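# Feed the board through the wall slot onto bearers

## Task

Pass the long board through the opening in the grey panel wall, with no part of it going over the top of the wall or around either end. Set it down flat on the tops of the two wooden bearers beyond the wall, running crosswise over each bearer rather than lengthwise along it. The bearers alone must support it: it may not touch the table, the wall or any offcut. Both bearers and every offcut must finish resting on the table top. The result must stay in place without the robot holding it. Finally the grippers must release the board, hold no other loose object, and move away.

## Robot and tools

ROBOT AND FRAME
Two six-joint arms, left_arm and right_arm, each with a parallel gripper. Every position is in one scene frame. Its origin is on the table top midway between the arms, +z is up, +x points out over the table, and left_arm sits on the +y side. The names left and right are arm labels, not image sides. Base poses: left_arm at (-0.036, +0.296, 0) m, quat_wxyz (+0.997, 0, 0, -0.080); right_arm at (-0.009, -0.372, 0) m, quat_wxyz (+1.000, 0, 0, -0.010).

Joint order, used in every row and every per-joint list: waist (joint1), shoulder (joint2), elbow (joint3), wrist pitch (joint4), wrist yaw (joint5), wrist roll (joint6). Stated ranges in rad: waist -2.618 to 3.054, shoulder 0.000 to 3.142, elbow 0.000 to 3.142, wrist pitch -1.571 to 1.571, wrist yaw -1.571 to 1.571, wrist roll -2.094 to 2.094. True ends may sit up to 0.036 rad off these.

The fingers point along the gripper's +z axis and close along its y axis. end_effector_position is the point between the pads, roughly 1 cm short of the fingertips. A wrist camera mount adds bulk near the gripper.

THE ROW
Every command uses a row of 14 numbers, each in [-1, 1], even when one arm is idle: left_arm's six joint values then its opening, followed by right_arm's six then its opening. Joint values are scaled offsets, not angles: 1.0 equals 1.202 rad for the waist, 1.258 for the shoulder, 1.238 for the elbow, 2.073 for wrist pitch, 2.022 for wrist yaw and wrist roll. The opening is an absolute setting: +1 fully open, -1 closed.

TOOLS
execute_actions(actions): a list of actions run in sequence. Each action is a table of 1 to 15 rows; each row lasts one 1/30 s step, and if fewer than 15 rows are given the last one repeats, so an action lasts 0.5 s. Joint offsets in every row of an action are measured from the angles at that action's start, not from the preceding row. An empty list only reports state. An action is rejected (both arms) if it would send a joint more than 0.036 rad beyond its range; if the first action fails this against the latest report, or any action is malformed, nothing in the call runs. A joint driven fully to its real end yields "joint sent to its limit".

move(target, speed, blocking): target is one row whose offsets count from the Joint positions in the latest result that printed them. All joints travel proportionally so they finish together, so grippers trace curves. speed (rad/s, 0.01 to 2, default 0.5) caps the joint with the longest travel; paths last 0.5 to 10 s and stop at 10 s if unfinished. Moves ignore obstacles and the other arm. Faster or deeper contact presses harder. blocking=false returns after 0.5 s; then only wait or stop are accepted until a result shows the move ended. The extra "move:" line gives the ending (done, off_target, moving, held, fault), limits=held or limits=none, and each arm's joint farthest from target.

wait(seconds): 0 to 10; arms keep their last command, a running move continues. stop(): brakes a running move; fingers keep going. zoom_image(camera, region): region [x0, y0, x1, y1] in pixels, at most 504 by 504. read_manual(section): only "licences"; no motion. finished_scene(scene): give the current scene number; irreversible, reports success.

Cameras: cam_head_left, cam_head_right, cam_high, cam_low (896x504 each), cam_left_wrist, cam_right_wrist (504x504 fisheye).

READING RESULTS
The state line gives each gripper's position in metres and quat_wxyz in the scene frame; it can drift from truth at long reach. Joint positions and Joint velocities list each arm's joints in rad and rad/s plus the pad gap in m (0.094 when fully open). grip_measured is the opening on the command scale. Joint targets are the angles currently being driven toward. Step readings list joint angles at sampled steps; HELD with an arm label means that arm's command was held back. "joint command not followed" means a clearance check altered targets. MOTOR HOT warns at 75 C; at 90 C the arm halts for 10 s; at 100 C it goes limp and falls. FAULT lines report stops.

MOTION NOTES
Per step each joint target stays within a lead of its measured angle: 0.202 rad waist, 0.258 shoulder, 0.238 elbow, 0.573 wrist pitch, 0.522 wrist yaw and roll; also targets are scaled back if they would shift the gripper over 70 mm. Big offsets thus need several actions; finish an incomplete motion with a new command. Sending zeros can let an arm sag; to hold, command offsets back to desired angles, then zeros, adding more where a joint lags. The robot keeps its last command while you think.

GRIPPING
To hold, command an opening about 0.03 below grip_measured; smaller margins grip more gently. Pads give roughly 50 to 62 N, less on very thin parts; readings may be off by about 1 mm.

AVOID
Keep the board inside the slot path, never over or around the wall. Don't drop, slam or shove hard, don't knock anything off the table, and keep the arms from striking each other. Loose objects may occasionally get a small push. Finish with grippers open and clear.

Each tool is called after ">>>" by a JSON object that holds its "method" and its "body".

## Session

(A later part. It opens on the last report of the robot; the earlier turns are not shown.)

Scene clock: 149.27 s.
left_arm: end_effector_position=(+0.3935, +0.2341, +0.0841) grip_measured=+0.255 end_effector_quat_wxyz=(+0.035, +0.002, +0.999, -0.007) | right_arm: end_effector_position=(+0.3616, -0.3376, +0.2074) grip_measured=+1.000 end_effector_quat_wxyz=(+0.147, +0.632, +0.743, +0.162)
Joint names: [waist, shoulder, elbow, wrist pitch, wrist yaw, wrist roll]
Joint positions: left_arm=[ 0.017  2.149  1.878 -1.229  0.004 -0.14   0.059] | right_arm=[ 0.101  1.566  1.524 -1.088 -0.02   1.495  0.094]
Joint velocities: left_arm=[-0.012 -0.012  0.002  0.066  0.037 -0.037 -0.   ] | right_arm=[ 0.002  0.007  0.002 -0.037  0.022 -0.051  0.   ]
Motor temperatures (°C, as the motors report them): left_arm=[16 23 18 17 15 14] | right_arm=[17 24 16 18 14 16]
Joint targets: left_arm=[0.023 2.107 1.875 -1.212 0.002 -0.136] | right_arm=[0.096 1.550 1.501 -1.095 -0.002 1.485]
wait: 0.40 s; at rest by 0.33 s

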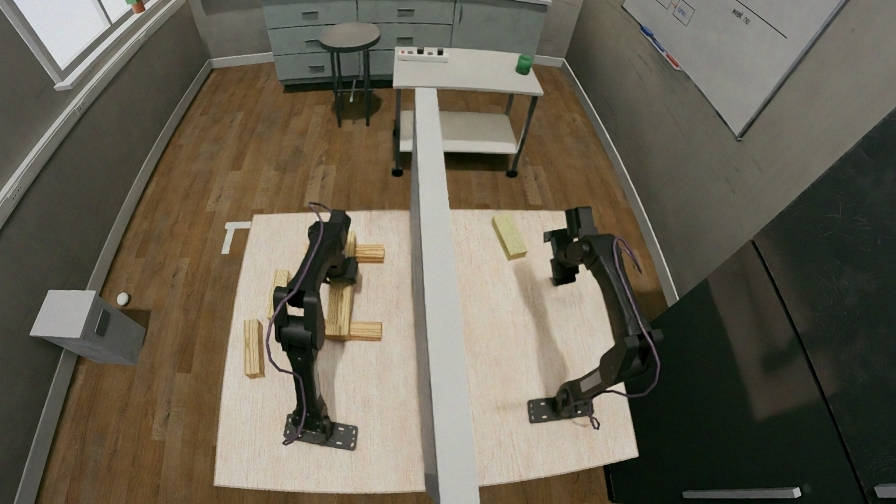

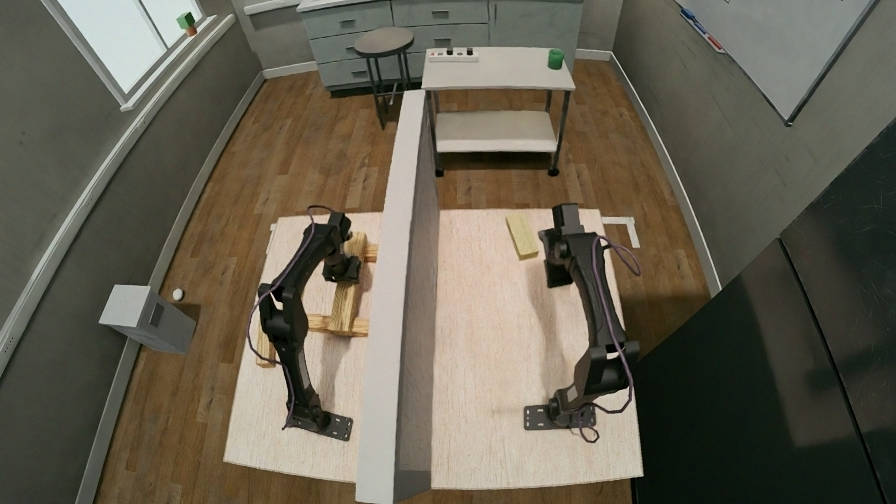

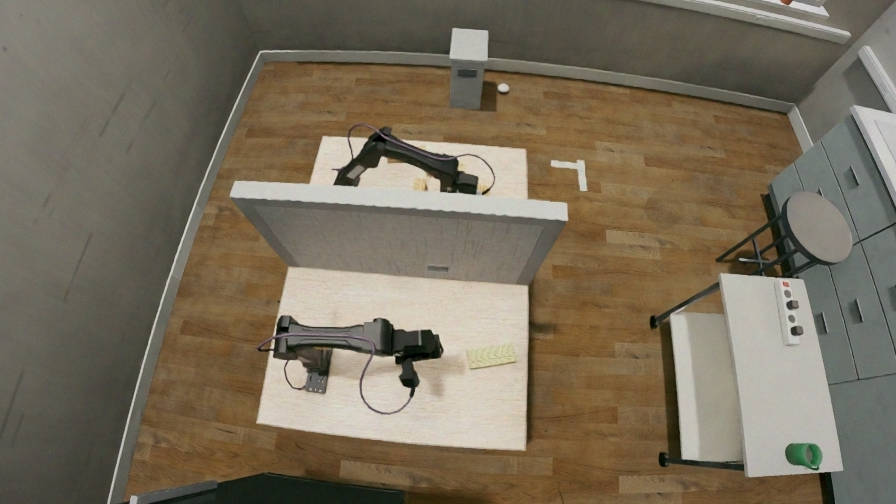

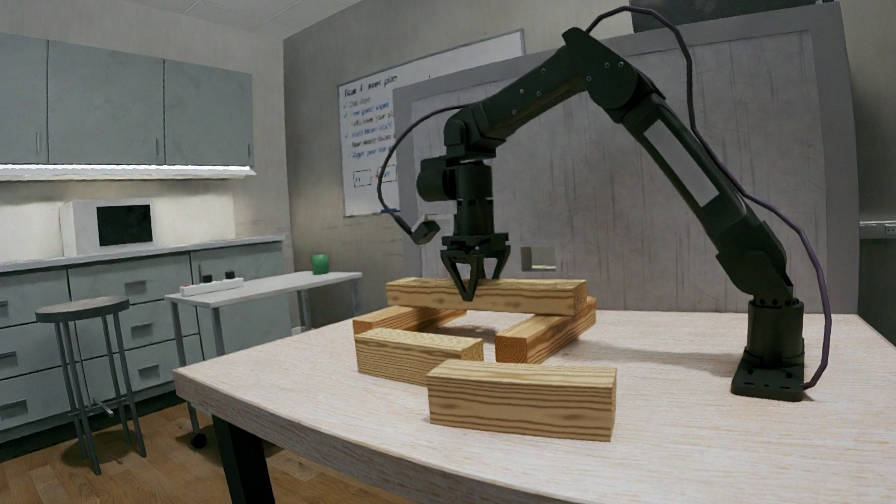

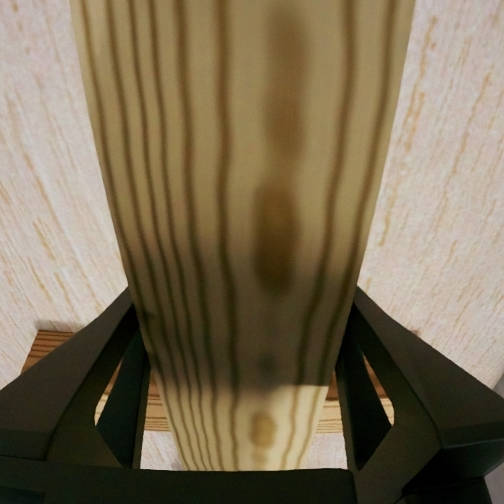

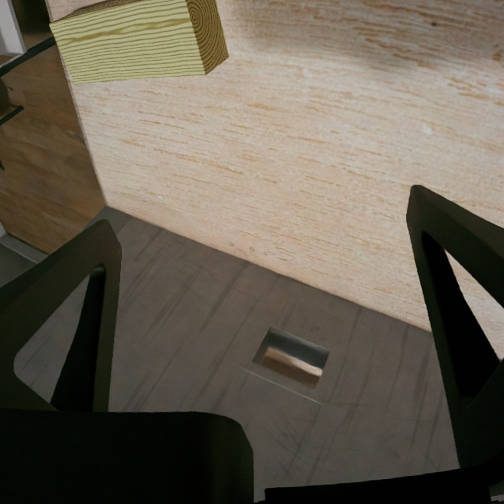

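>>> {"method": "execute_actions", "body": {"actions": []}}

Scene clock: 149.80 s.
left_arm: end_effector_position=(+0.3935, +0.2341, +0.0841) grip_measured=+0.255 end_effector_quat_wxyz=(+0.035, +0.002, +0.999, -0.007) | right_arm: end_effector_position=(+0.3616, -0.3376, +0.2074) grip_measured=+1.000 end_effector_quat_wxyz=(+0.147, +0.632, +0.743, +0.162)
Joint names: [waist, shoulder, elbow, wrist pitch, wrist yaw, wrist roll]
Joint positions: left_arm=[ 0.017  2.149  1.878 -1.229  0.004 -0.14   0.059] | right_arm=[ 0.101  1.566  1.524 -1.088 -0.02   1.495  0.094]
Joint velocities: left_arm=[ 0.002 -0.002  0.002 -0.051  0.007 -0.066 -0.001] | right_arm=[-0.027 -0.012  0.002 -0.081  0.007 -0.007  0.   ]
Motor temperatures (°C, as the motors report them): left_arm=[16 23 18 17 15 14] | right_arm=[17 24 16 18 14 16]
Joint targets: left_arm=[0.023 2.107 1.875 -1.213 0.002 -0.136] | right_arm=[0.096 1.550 1.501 -1.095 -0.002 1.485]

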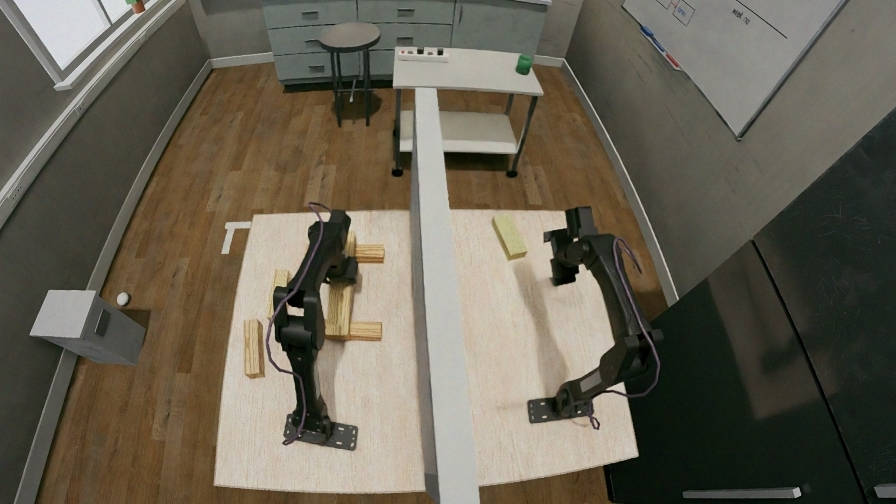

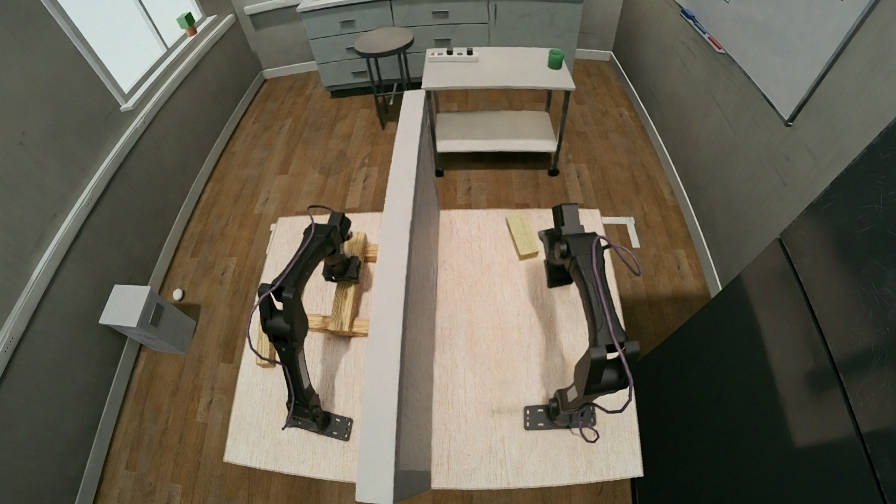

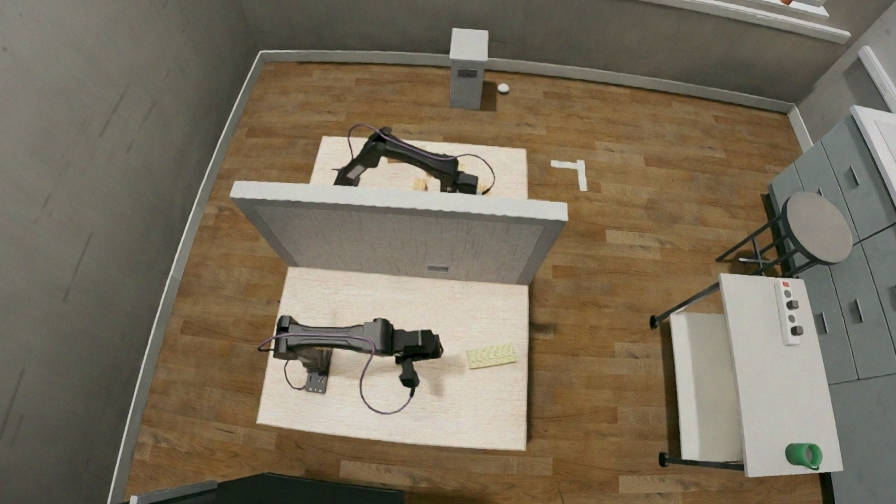

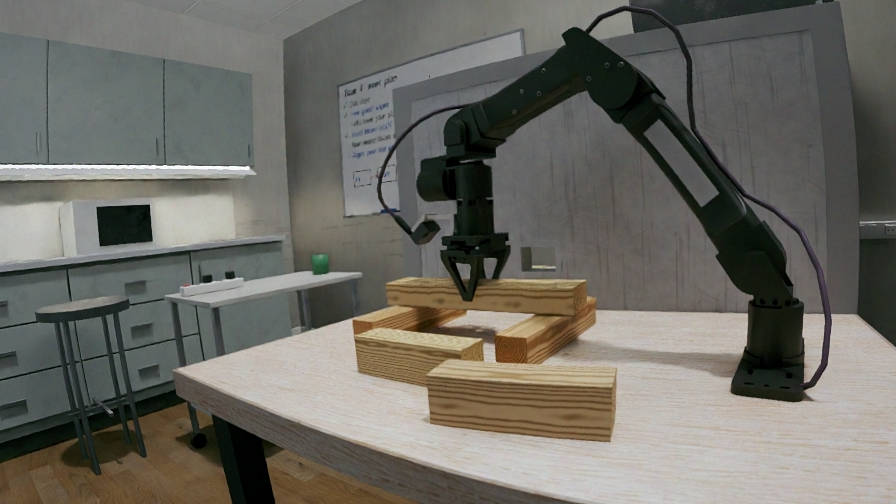

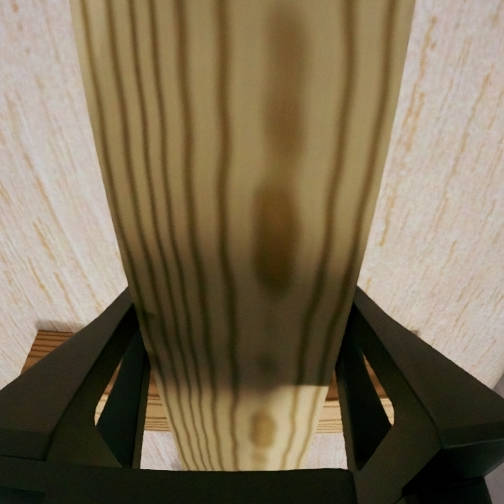

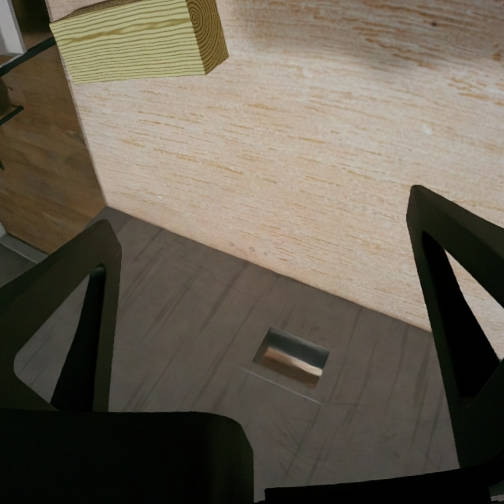

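>>> {"method": "execute_actions", "body": {"actions": [[[0.005,-0.0334,-0.004,0.0087,-0.001,0.002,0.15,-0.0042,-0.0127,-0.0186,-0.0034,0.009,-0.005,1],[0.005,-0.0334,-0.0056,0.0096,-0.001,0.002,0.15,-0.0042,-0.0127,-0.0186,-0.0034,0.009,-0.005,1],[0.005,-0.0334,-0.0073,0.0106,-0.001,0.002,0.15,-0.0042,-0.0127,-0.0186,-0.0034,0.009,-0.005,1],[0.005,-0.0334,-0.0089,0.0116,-0.001,0.002,0.15,-0.0042,-0.0127,-0.0186,-0.0034,0.009,-0.005,1],[0.005,-0.0334,-0.0105,0.0125,-0.001,0.002,0.15,-0.0042,-0.0127,-0.0186,-0.0034,0.009,-0.005,1],[0.005,-0.0334,-0.0121,0.0135,-0.001,0.002,0.15,-0.0042,-0.0127,-0.0186,-0.0034,0.009,-0.005,1],[0.005,-0.0334,-0.0137,0.0145,-0.001,0.002,0.15,-0.0042,-0.0127,-0.0186,-0.0034,0.009,-0.005,1],[0.005,-0.0334,-0.0154,0.0154,-0.001,0.002,0.15,-0.0042,-0.0127,-0.0186,-0.0034,0.009,-0.005,1],[0.005,-0.0334,-0.017,0.0164,-0.001,0.002,0.15,-0.0042,-0.0127,-0.0186,-0.0034,0.009,-0.005,1],[0.005,-0.0334,-0.0186,0.0174,-0.001,0.002,0.15,-0.0042,-0.0127,-0.0186,-0.0034,0.009,-0.005,1]]]}}

>>> {"method": "zoom_image", "body": {"camera": "cam_low", "region": [340, 240, 620, 380]}}

Scene clock: 150.63 s.
left_arm: end_effector_position=(+0.3948, +0.2340, +0.0821) grip_measured=+0.255 end_effector_quat_wxyz=(+0.038, +0.002, +0.999, -0.007) | right_arm: end_effector_position=(+0.3616, -0.3376, +0.2074) grip_measured=+1.000 end_effector_quat_wxyz=(+0.147, +0.632, +0.743, +0.162)
Joint names: [waist, shoulder, elbow, wrist pitch, wrist yaw, wrist roll]
Joint positions: left_arm=[ 0.017  2.148  1.867 -1.212  0.004 -0.14   0.059] | right_arm=[ 0.101  1.566  1.524 -1.088 -0.02   1.495  0.094]
Joint velocities: left_arm=[-0.017  0.027 -0.012  0.022  0.022  0.051  0.001] | right_arm=[ 0.002 -0.012 -0.007 -0.051  0.007 -0.022  0.   ]
Motor temperatures (°C, as the motors report them): left_arm=[16 24 18 17 15 14] | right_arm=[17 24 16 18 14 16]
Joint targets: left_arm=[0.023 2.107 1.855 -1.192 0.002 -0.136] | right_arm=[0.096 1.550 1.501 -1.095 -0.002 1.485]
Step readings (joint positions):
0: left_arm=[0.017 2.149 1.878 -1.229 0.004 -0.140] | right_arm=[0.101 1.566 1.524 -1.088 -0.020 1.495]
1: left_arm=[0.017 2.149 1.878 -1.228 0.004 -0.140] | right_arm=[0.101 1.566 1.524 -1.088 -0.020 1.495]
2: left_arm=[0.017 2.149 1.878 -1.228 0.004 -0.140] | right_arm=[0.101 1.566 1.524 -1.088 -0.020 1.495]
4: left_arm=[0.017 2.149 1.878 -1.226 0.004 -0.140] | right_arm=[0.101 1.566 1.524 -1.088 -0.020 1.495]
8: left_arm=[0.017 2.149 1.876 -1.219 0.004 -0.140] | right_arm=[0.101 1.566 1.524 -1.088 -0.020 1.495]
15: Joint positions above

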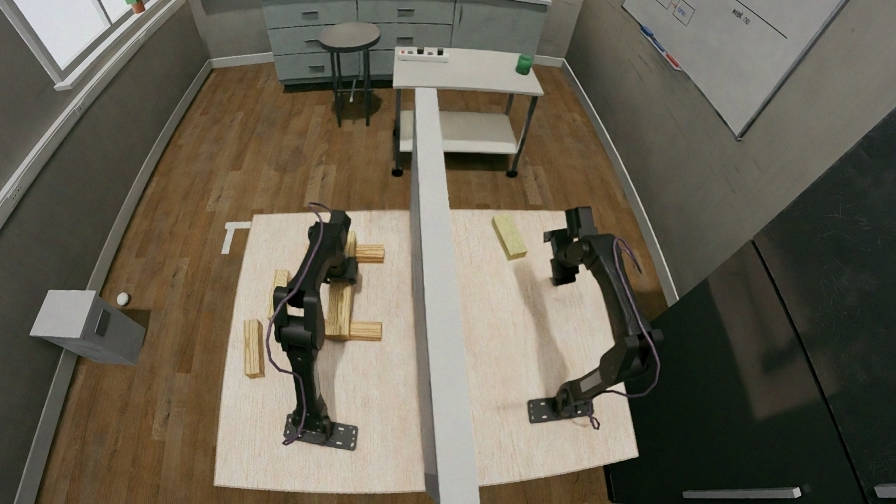

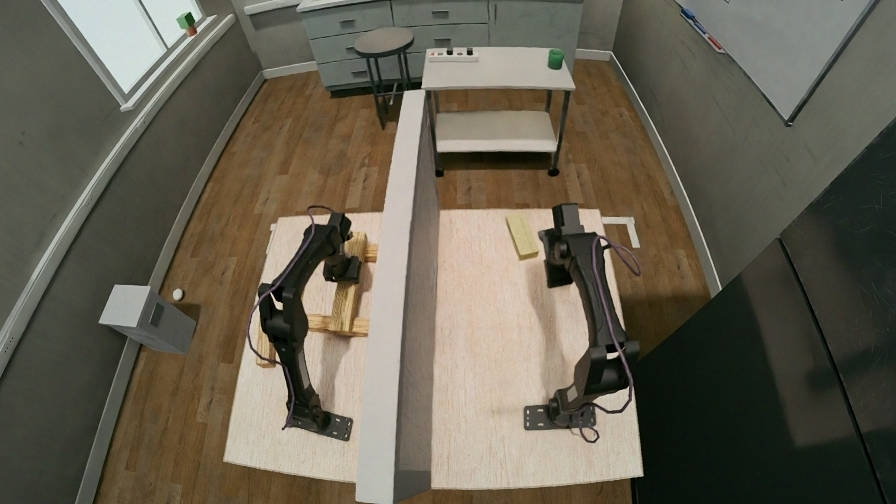

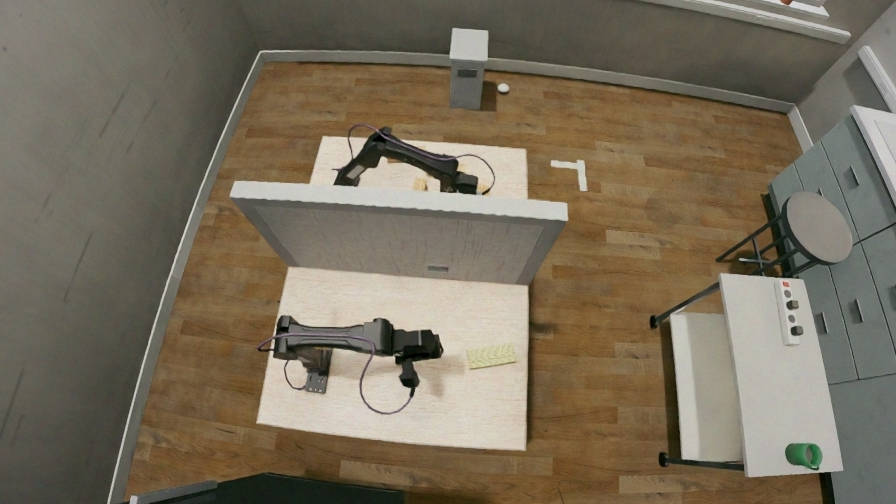

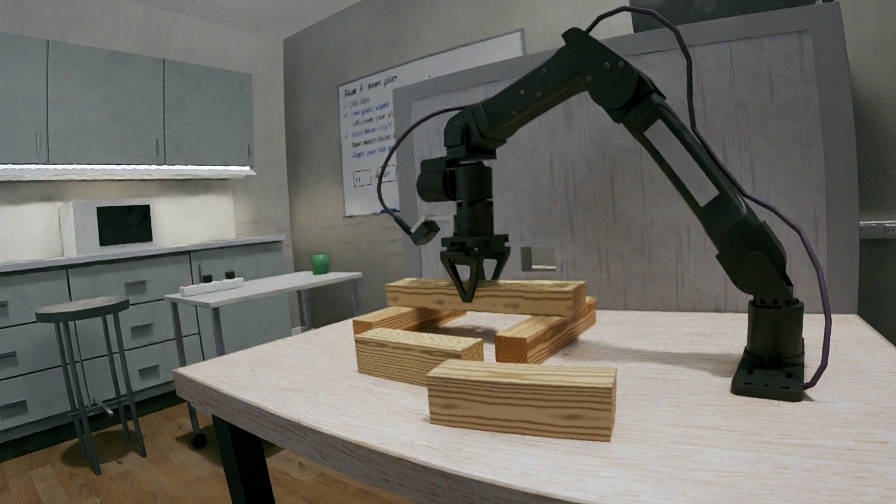

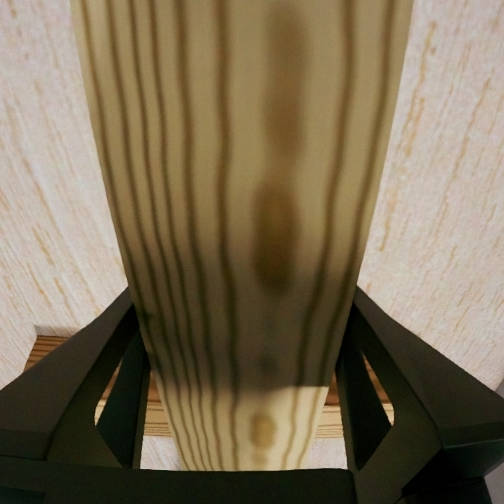

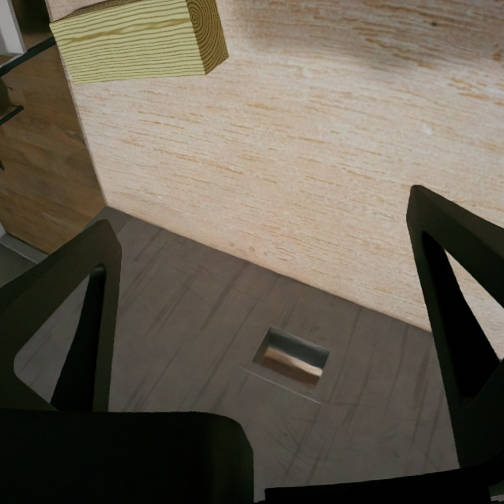

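Region (340, 240, 620, 380) of cam_low's 896x504 image, scaled by 1.800, with more detail than that image has.

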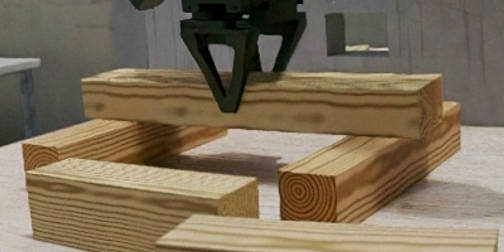

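>>> {"method": "execute_actions", "body": {"actions": []}}

>>> {"method": "zoom_image", "body": {"camera": "cam_low", "region": [360, 270, 600, 350]}}

Scene clock: 150.73 s.
left_arm: end_effector_position=(+0.3948, +0.2340, +0.0821) grip_measured=+0.255 end_effector_quat_wxyz=(+0.038, +0.002, +0.999, -0.007) | right_arm: end_effector_position=(+0.3616, -0.3376, +0.2074) grip_measured=+1.000 end_effector_quat_wxyz=(+0.147, +0.632, +0.743, +0.162)
Joint names: [waist, shoulder, elbow, wrist pitch, wrist yaw, wrist roll]
Joint positions: left_arm=[ 0.017  2.148  1.867 -1.212  0.004 -0.14   0.059] | right_arm=[ 0.101  1.566  1.524 -1.088 -0.02   1.495  0.094]
Joint velocities: left_arm=[-0.007  0.002  0.002  0.022 -0.066 -0.037 -0.   ] | right_arm=[ 0.017  0.007 -0.022  0.007 -0.007 -0.037  0.   ]
Motor temperatures (°C, as the motors report them): left_arm=[16 24 18 17 15 14] | right_arm=[17 24 16 18 14 16]
Joint targets: left_arm=[0.023 2.107 1.855 -1.192 0.002 -0.136] | right_arm=[0.096 1.550 1.501 -1.095 -0.002 1.485]

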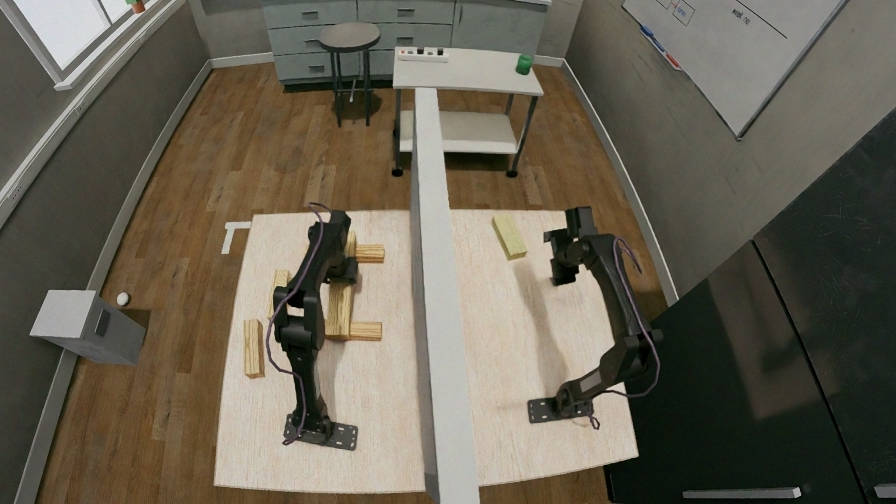

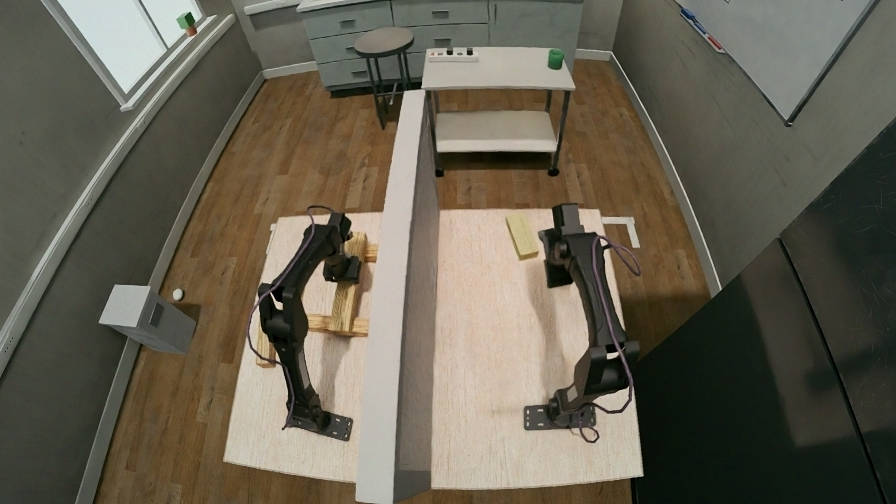

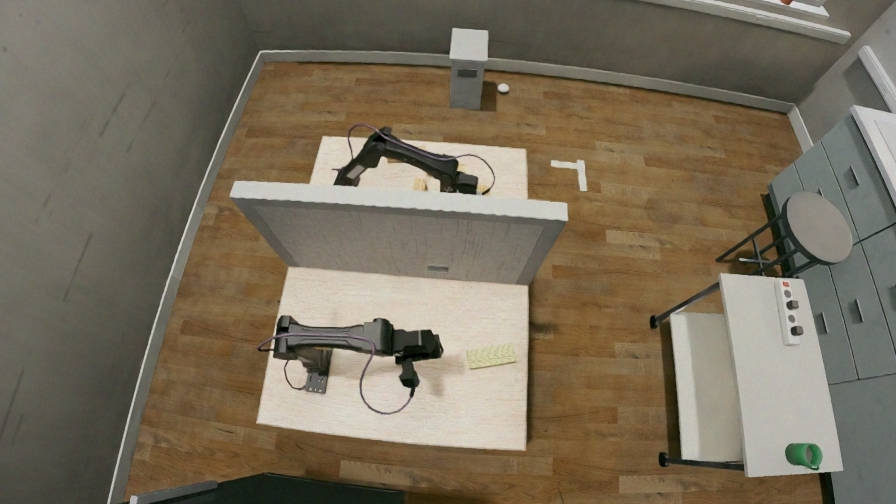

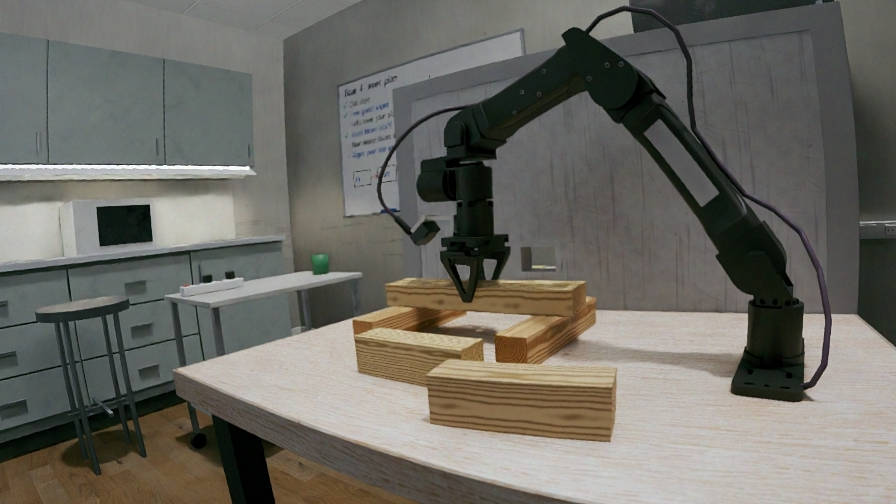

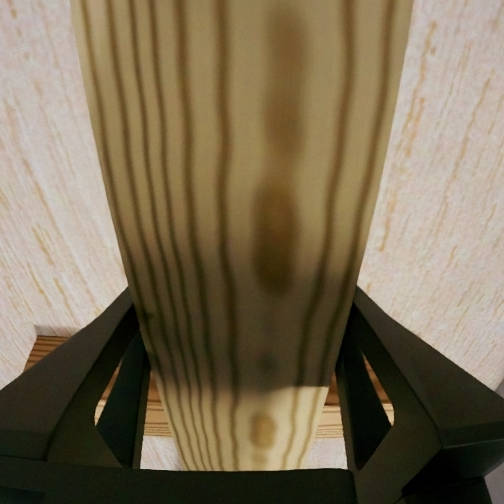

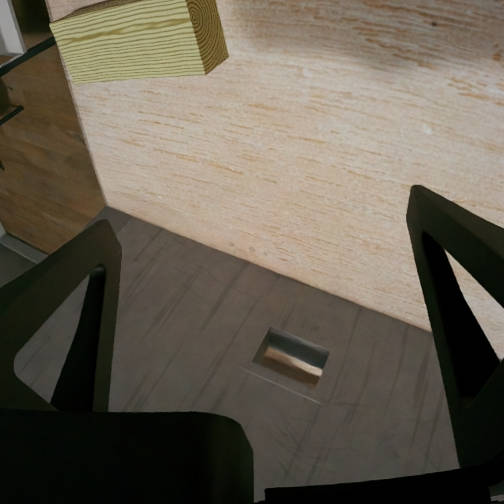

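Region (360, 270, 600, 350) of cam_low's 896x504 image, scaled by 2.100, with more detail than that image has.

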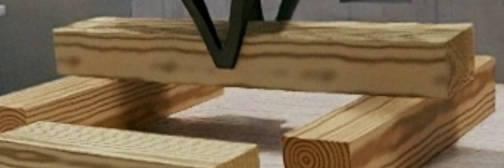

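>>> {"method": "execute_actions", "body": {"actions": [[[0.005,-0.0326,-0.0107,0.009,-0.001,0.002,0.15,-0.0042,-0.0127,-0.0186,-0.0034,0.009,-0.005,1],[0.005,-0.0326,-0.0117,0.0084,-0.001,0.002,0.15,-0.0042,-0.0127,-0.0186,-0.0034,0.009,-0.005,1],[0.005,-0.0326,-0.0127,0.0078,-0.001,0.002,0.15,-0.0042,-0.0127,-0.0186,-0.0034,0.009,-0.005,1],[0.005,-0.0326,-0.0137,0.0072,-0.001,0.002,0.15,-0.0042,-0.0127,-0.0186,-0.0034,0.009,-0.005,1],[0.005,-0.0326,-0.0147,0.0066,-0.001,0.002,0.15,-0.0042,-0.0127,-0.0186,-0.0034,0.009,-0.005,1],[0.005,-0.0326,-0.0157,0.006,-0.001,0.002,0.15,-0.0042,-0.0127,-0.0186,-0.0034,0.009,-0.005,1],[0.005,-0.0326,-0.0167,0.0054,-0.001,0.002,0.15,-0.0042,-0.0127,-0.0186,-0.0034,0.009,-0.005,1],[0.005,-0.0326,-0.0177,0.0048,-0.001,0.002,0.15,-0.0042,-0.0127,-0.0186,-0.0034,0.009,-0.005,1],[0.005,-0.0326,-0.0187,0.0041,-0.001,0.002,0.15,-0.0042,-0.0127,-0.0186,-0.0034,0.009,-0.005,1],[0.005,-0.0326,-0.0194,0.0034,-0.001,0.002,0.15,-0.0042,-0.0127,-0.0186,-0.0034,0.009,-0.005,1]]]}}

>>> {"method": "zoom_image", "body": {"camera": "cam_low", "region": [360, 270, 600, 350]}}

Scene clock: 151.73 s.
left_arm: end_effector_position=(+0.3932, +0.2342, +0.0817) grip_measured=+0.255 end_effector_quat_wxyz=(+0.038, +0.002, +0.999, -0.007) | right_arm: end_effector_position=(+0.3616, -0.3376, +0.2074) grip_measured=+1.000 end_effector_quat_wxyz=(+0.147, +0.632, +0.743, +0.162)
Joint names: [waist, shoulder, elbow, wrist pitch, wrist yaw, wrist roll]
Joint positions: left_arm=[ 0.017  2.143  1.859 -1.21   0.004 -0.139  0.059] | right_arm=[ 0.101  1.566  1.524 -1.088 -0.02   1.495  0.094]
Joint velocities: left_arm=[-0.012 -0.017 -0.007 -0.022 -0.007  0.022 -0.001] | right_arm=[-0.012 -0.007 -0.002  0.066 -0.007 -0.066  0.   ]
Motor temperatures (°C, as the motors report them): left_arm=[16 24 18 17 15 14] | right_arm=[17 24 16 18 14 16]
Joint targets: left_arm=[0.023 2.107 1.843 -1.205 0.001 -0.136] | right_arm=[0.096 1.550 1.501 -1.095 -0.002 1.485]
Step readings (joint positions):
0: left_arm=[0.017 2.148 1.867 -1.212 0.004 -0.140] | right_arm=[0.101 1.566 1.524 -1.088 -0.020 1.495]
1: left_arm=[0.017 2.148 1.867 -1.212 0.004 -0.140] | right_arm=[0.101 1.566 1.524 -1.088 -0.020 1.495]
2: left_arm=[0.017 2.148 1.867 -1.212 0.004 -0.140] | right_arm=[0.101 1.566 1.524 -1.088 -0.020 1.495]
4: left_arm=[0.017 2.148 1.867 -1.212 0.004 -0.140] | right_arm=[0.101 1.566 1.524 -1.088 -0.020 1.495]
8: left_arm=[0.017 2.148 1.867 -1.212 0.004 -0.140] | right_arm=[0.101 1.566 1.524 -1.088 -0.020 1.495]
15: Joint positions above

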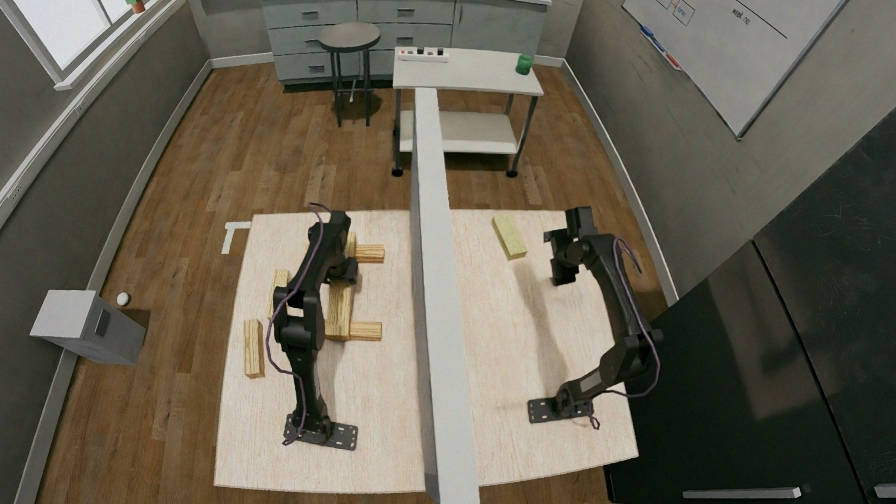

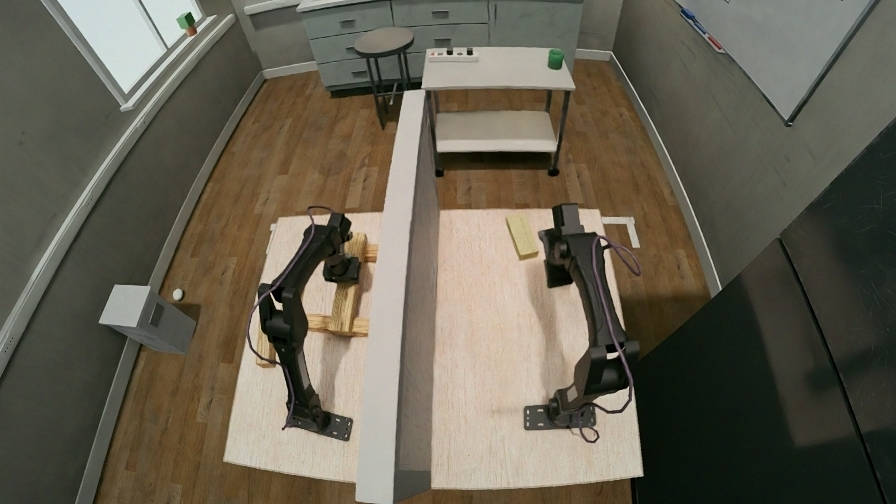

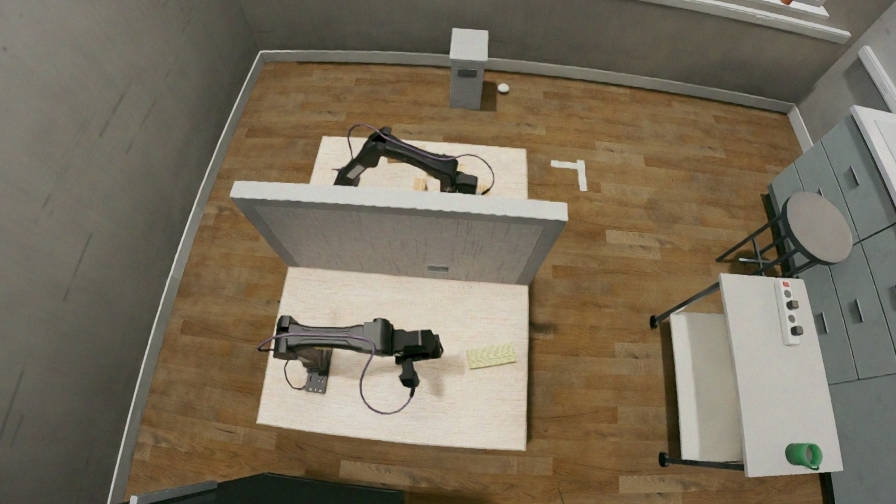

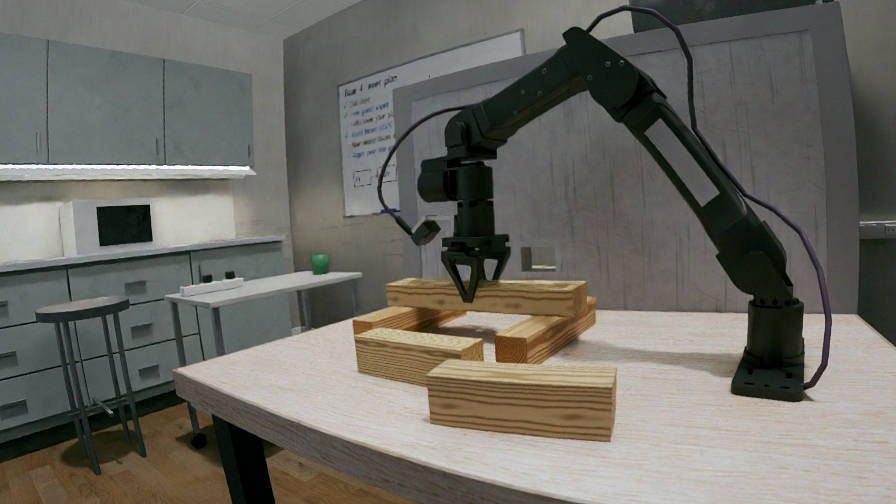

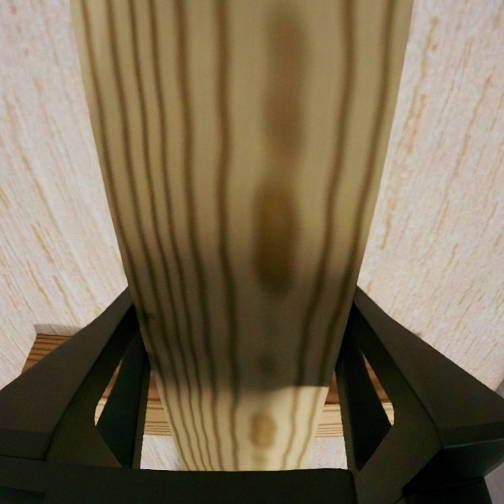

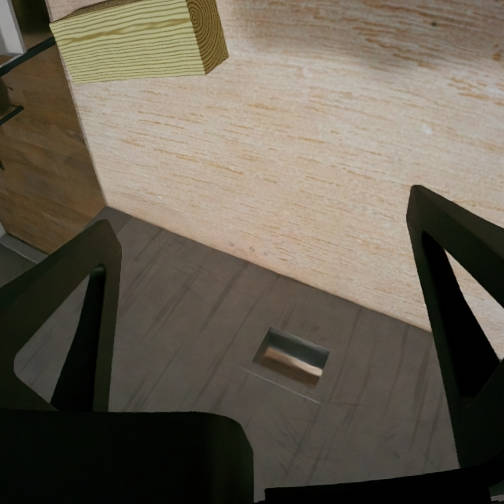

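Region (360, 270, 600, 350) of cam_low's 896x504 image, scaled by 2.100, with more detail than that image has.

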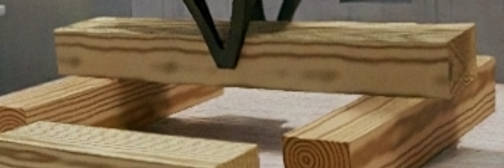

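>>> {"method": "execute_actions", "body": {"actions": [[[0.002,-0.0064,0.0065,0,0,0,1,-0.0042,-0.0127,-0.0186,-0.0034,0.009,-0.005,1]]]}}

>>> {"method": "zoom_image", "body": {"camera": "cam_low", "region": [340, 240, 620, 380]}}

Scene clock: 152.40 s.
left_arm: end_effector_position=(+0.3932, +0.2342, +0.0819) grip_measured=+1.000 end_effector_quat_wxyz=(+0.038, +0.002, +0.999, -0.007) | right_arm: end_effector_position=(+0.3616, -0.3376, +0.2074) grip_measured=+1.000 end_effector_quat_wxyz=(+0.147, +0.632, +0.743, +0.162)
Joint names: [waist, shoulder, elbow, wrist pitch, wrist yaw, wrist roll]
Joint positions: left_arm=[ 0.017  2.143  1.859 -1.21   0.004 -0.139  0.094] | right_arm=[ 0.101  1.566  1.524 -1.088 -0.02   1.495  0.094]
Joint velocities: left_arm=[-0.022 -0.027 -0.007  0.022 -0.095 -0.022  0.   ] | right_arm=[-0.002  0.002 -0.002 -0.007 -0.007  0.051  0.   ]
Motor temperatures (°C, as the motors report them): left_arm=[16 24 18 17 15 14] | right_arm=[17 24 16 18 14 16]
Joint targets: left_arm=[0.019 2.135 1.867 -1.210 0.004 -0.139] | right_arm=[0.096 1.550 1.501 -1.095 -0.002 1.485]
Step readings (joint positions):
0: left_arm=[0.017 2.143 1.859 -1.210 0.004 -0.139] | right_arm=[0.101 1.566 1.524 -1.088 -0.020 1.495]
1: left_arm=[0.017 2.143 1.859 -1.210 0.004 -0.139] | right_arm=[0.101 1.566 1.524 -1.088 -0.020 1.495]
2: left_arm=[0.017 2.143 1.859 -1.210 0.004 -0.139] | right_arm=[0.101 1.566 1.524 -1.088 -0.020 1.495]
4: left_arm=[0.017 2.143 1.859 -1.210 0.004 -0.139] | right_arm=[0.101 1.566 1.524 -1.088 -0.020 1.495]
8: left_arm=[0.017 2.143 1.859 -1.210 0.004 -0.139] | right_arm=[0.101 1.566 1.524 -1.088 -0.020 1.495]
15: Joint positions above

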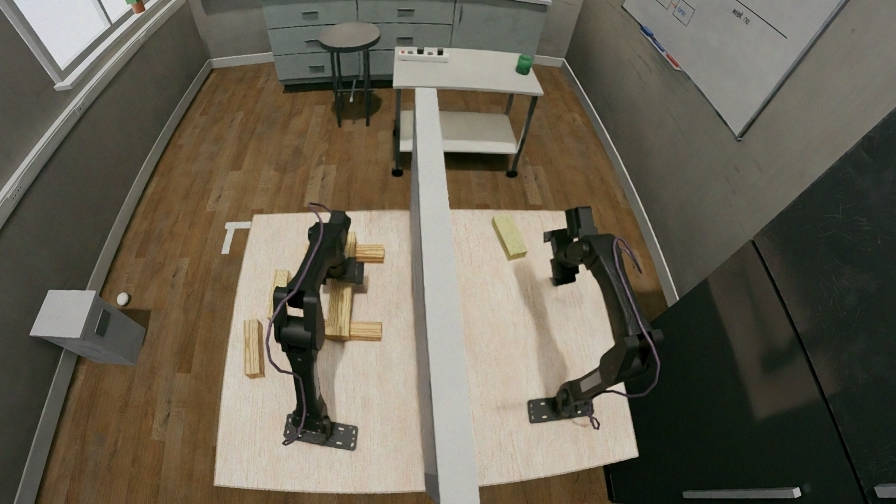

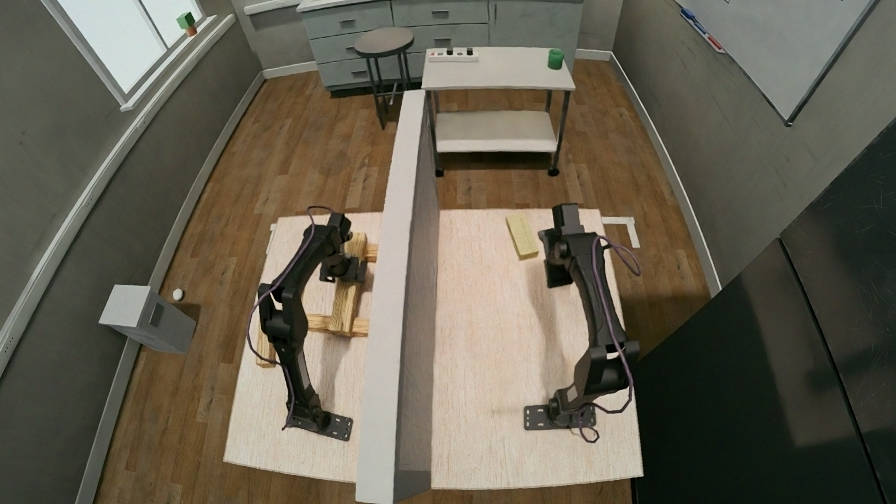

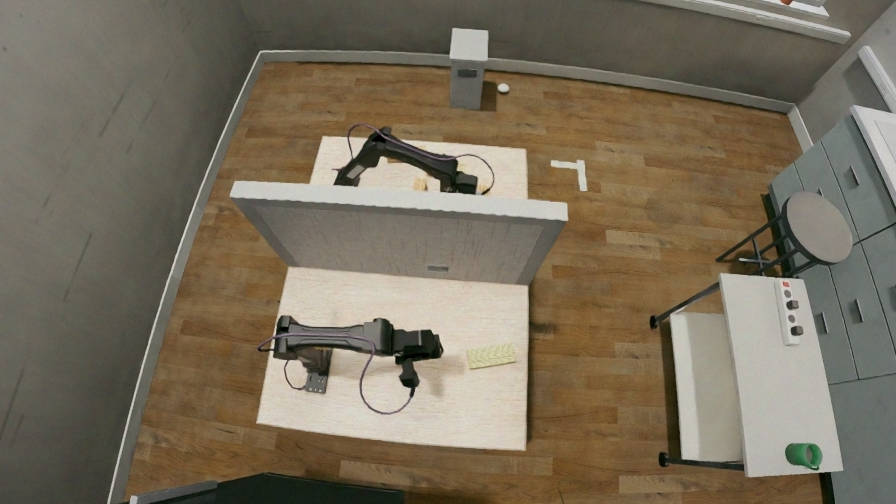

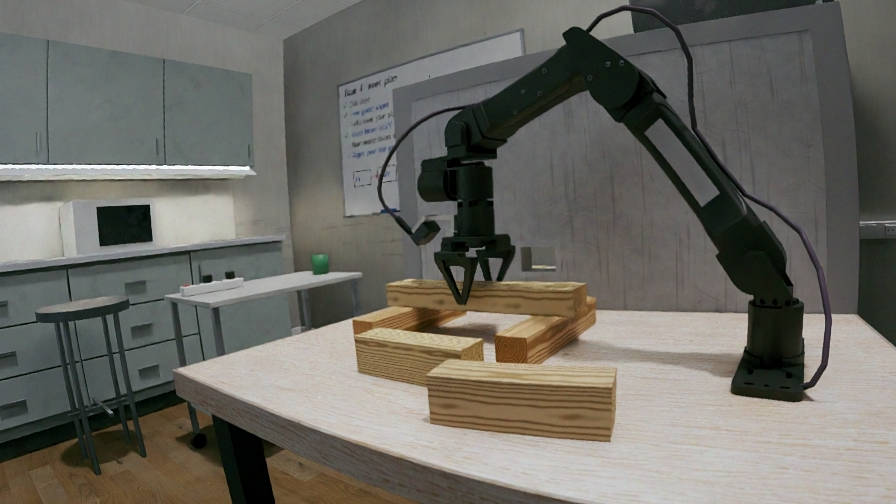

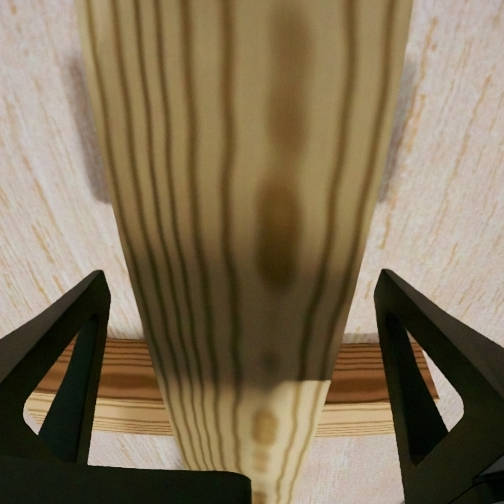

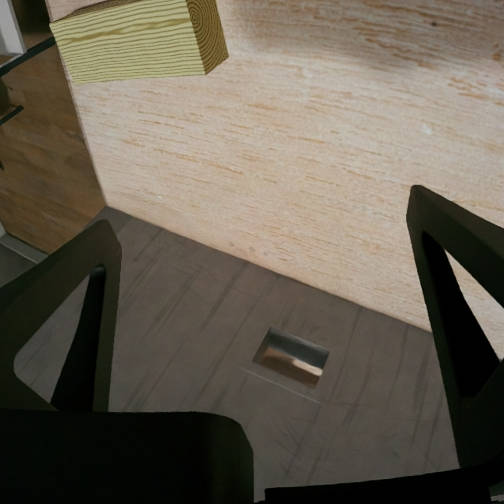

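Region (340, 240, 620, 380) of cam_low's 896x504 image, scaled by 1.800, with more detail than that image has.

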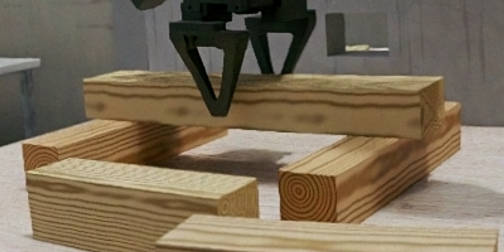

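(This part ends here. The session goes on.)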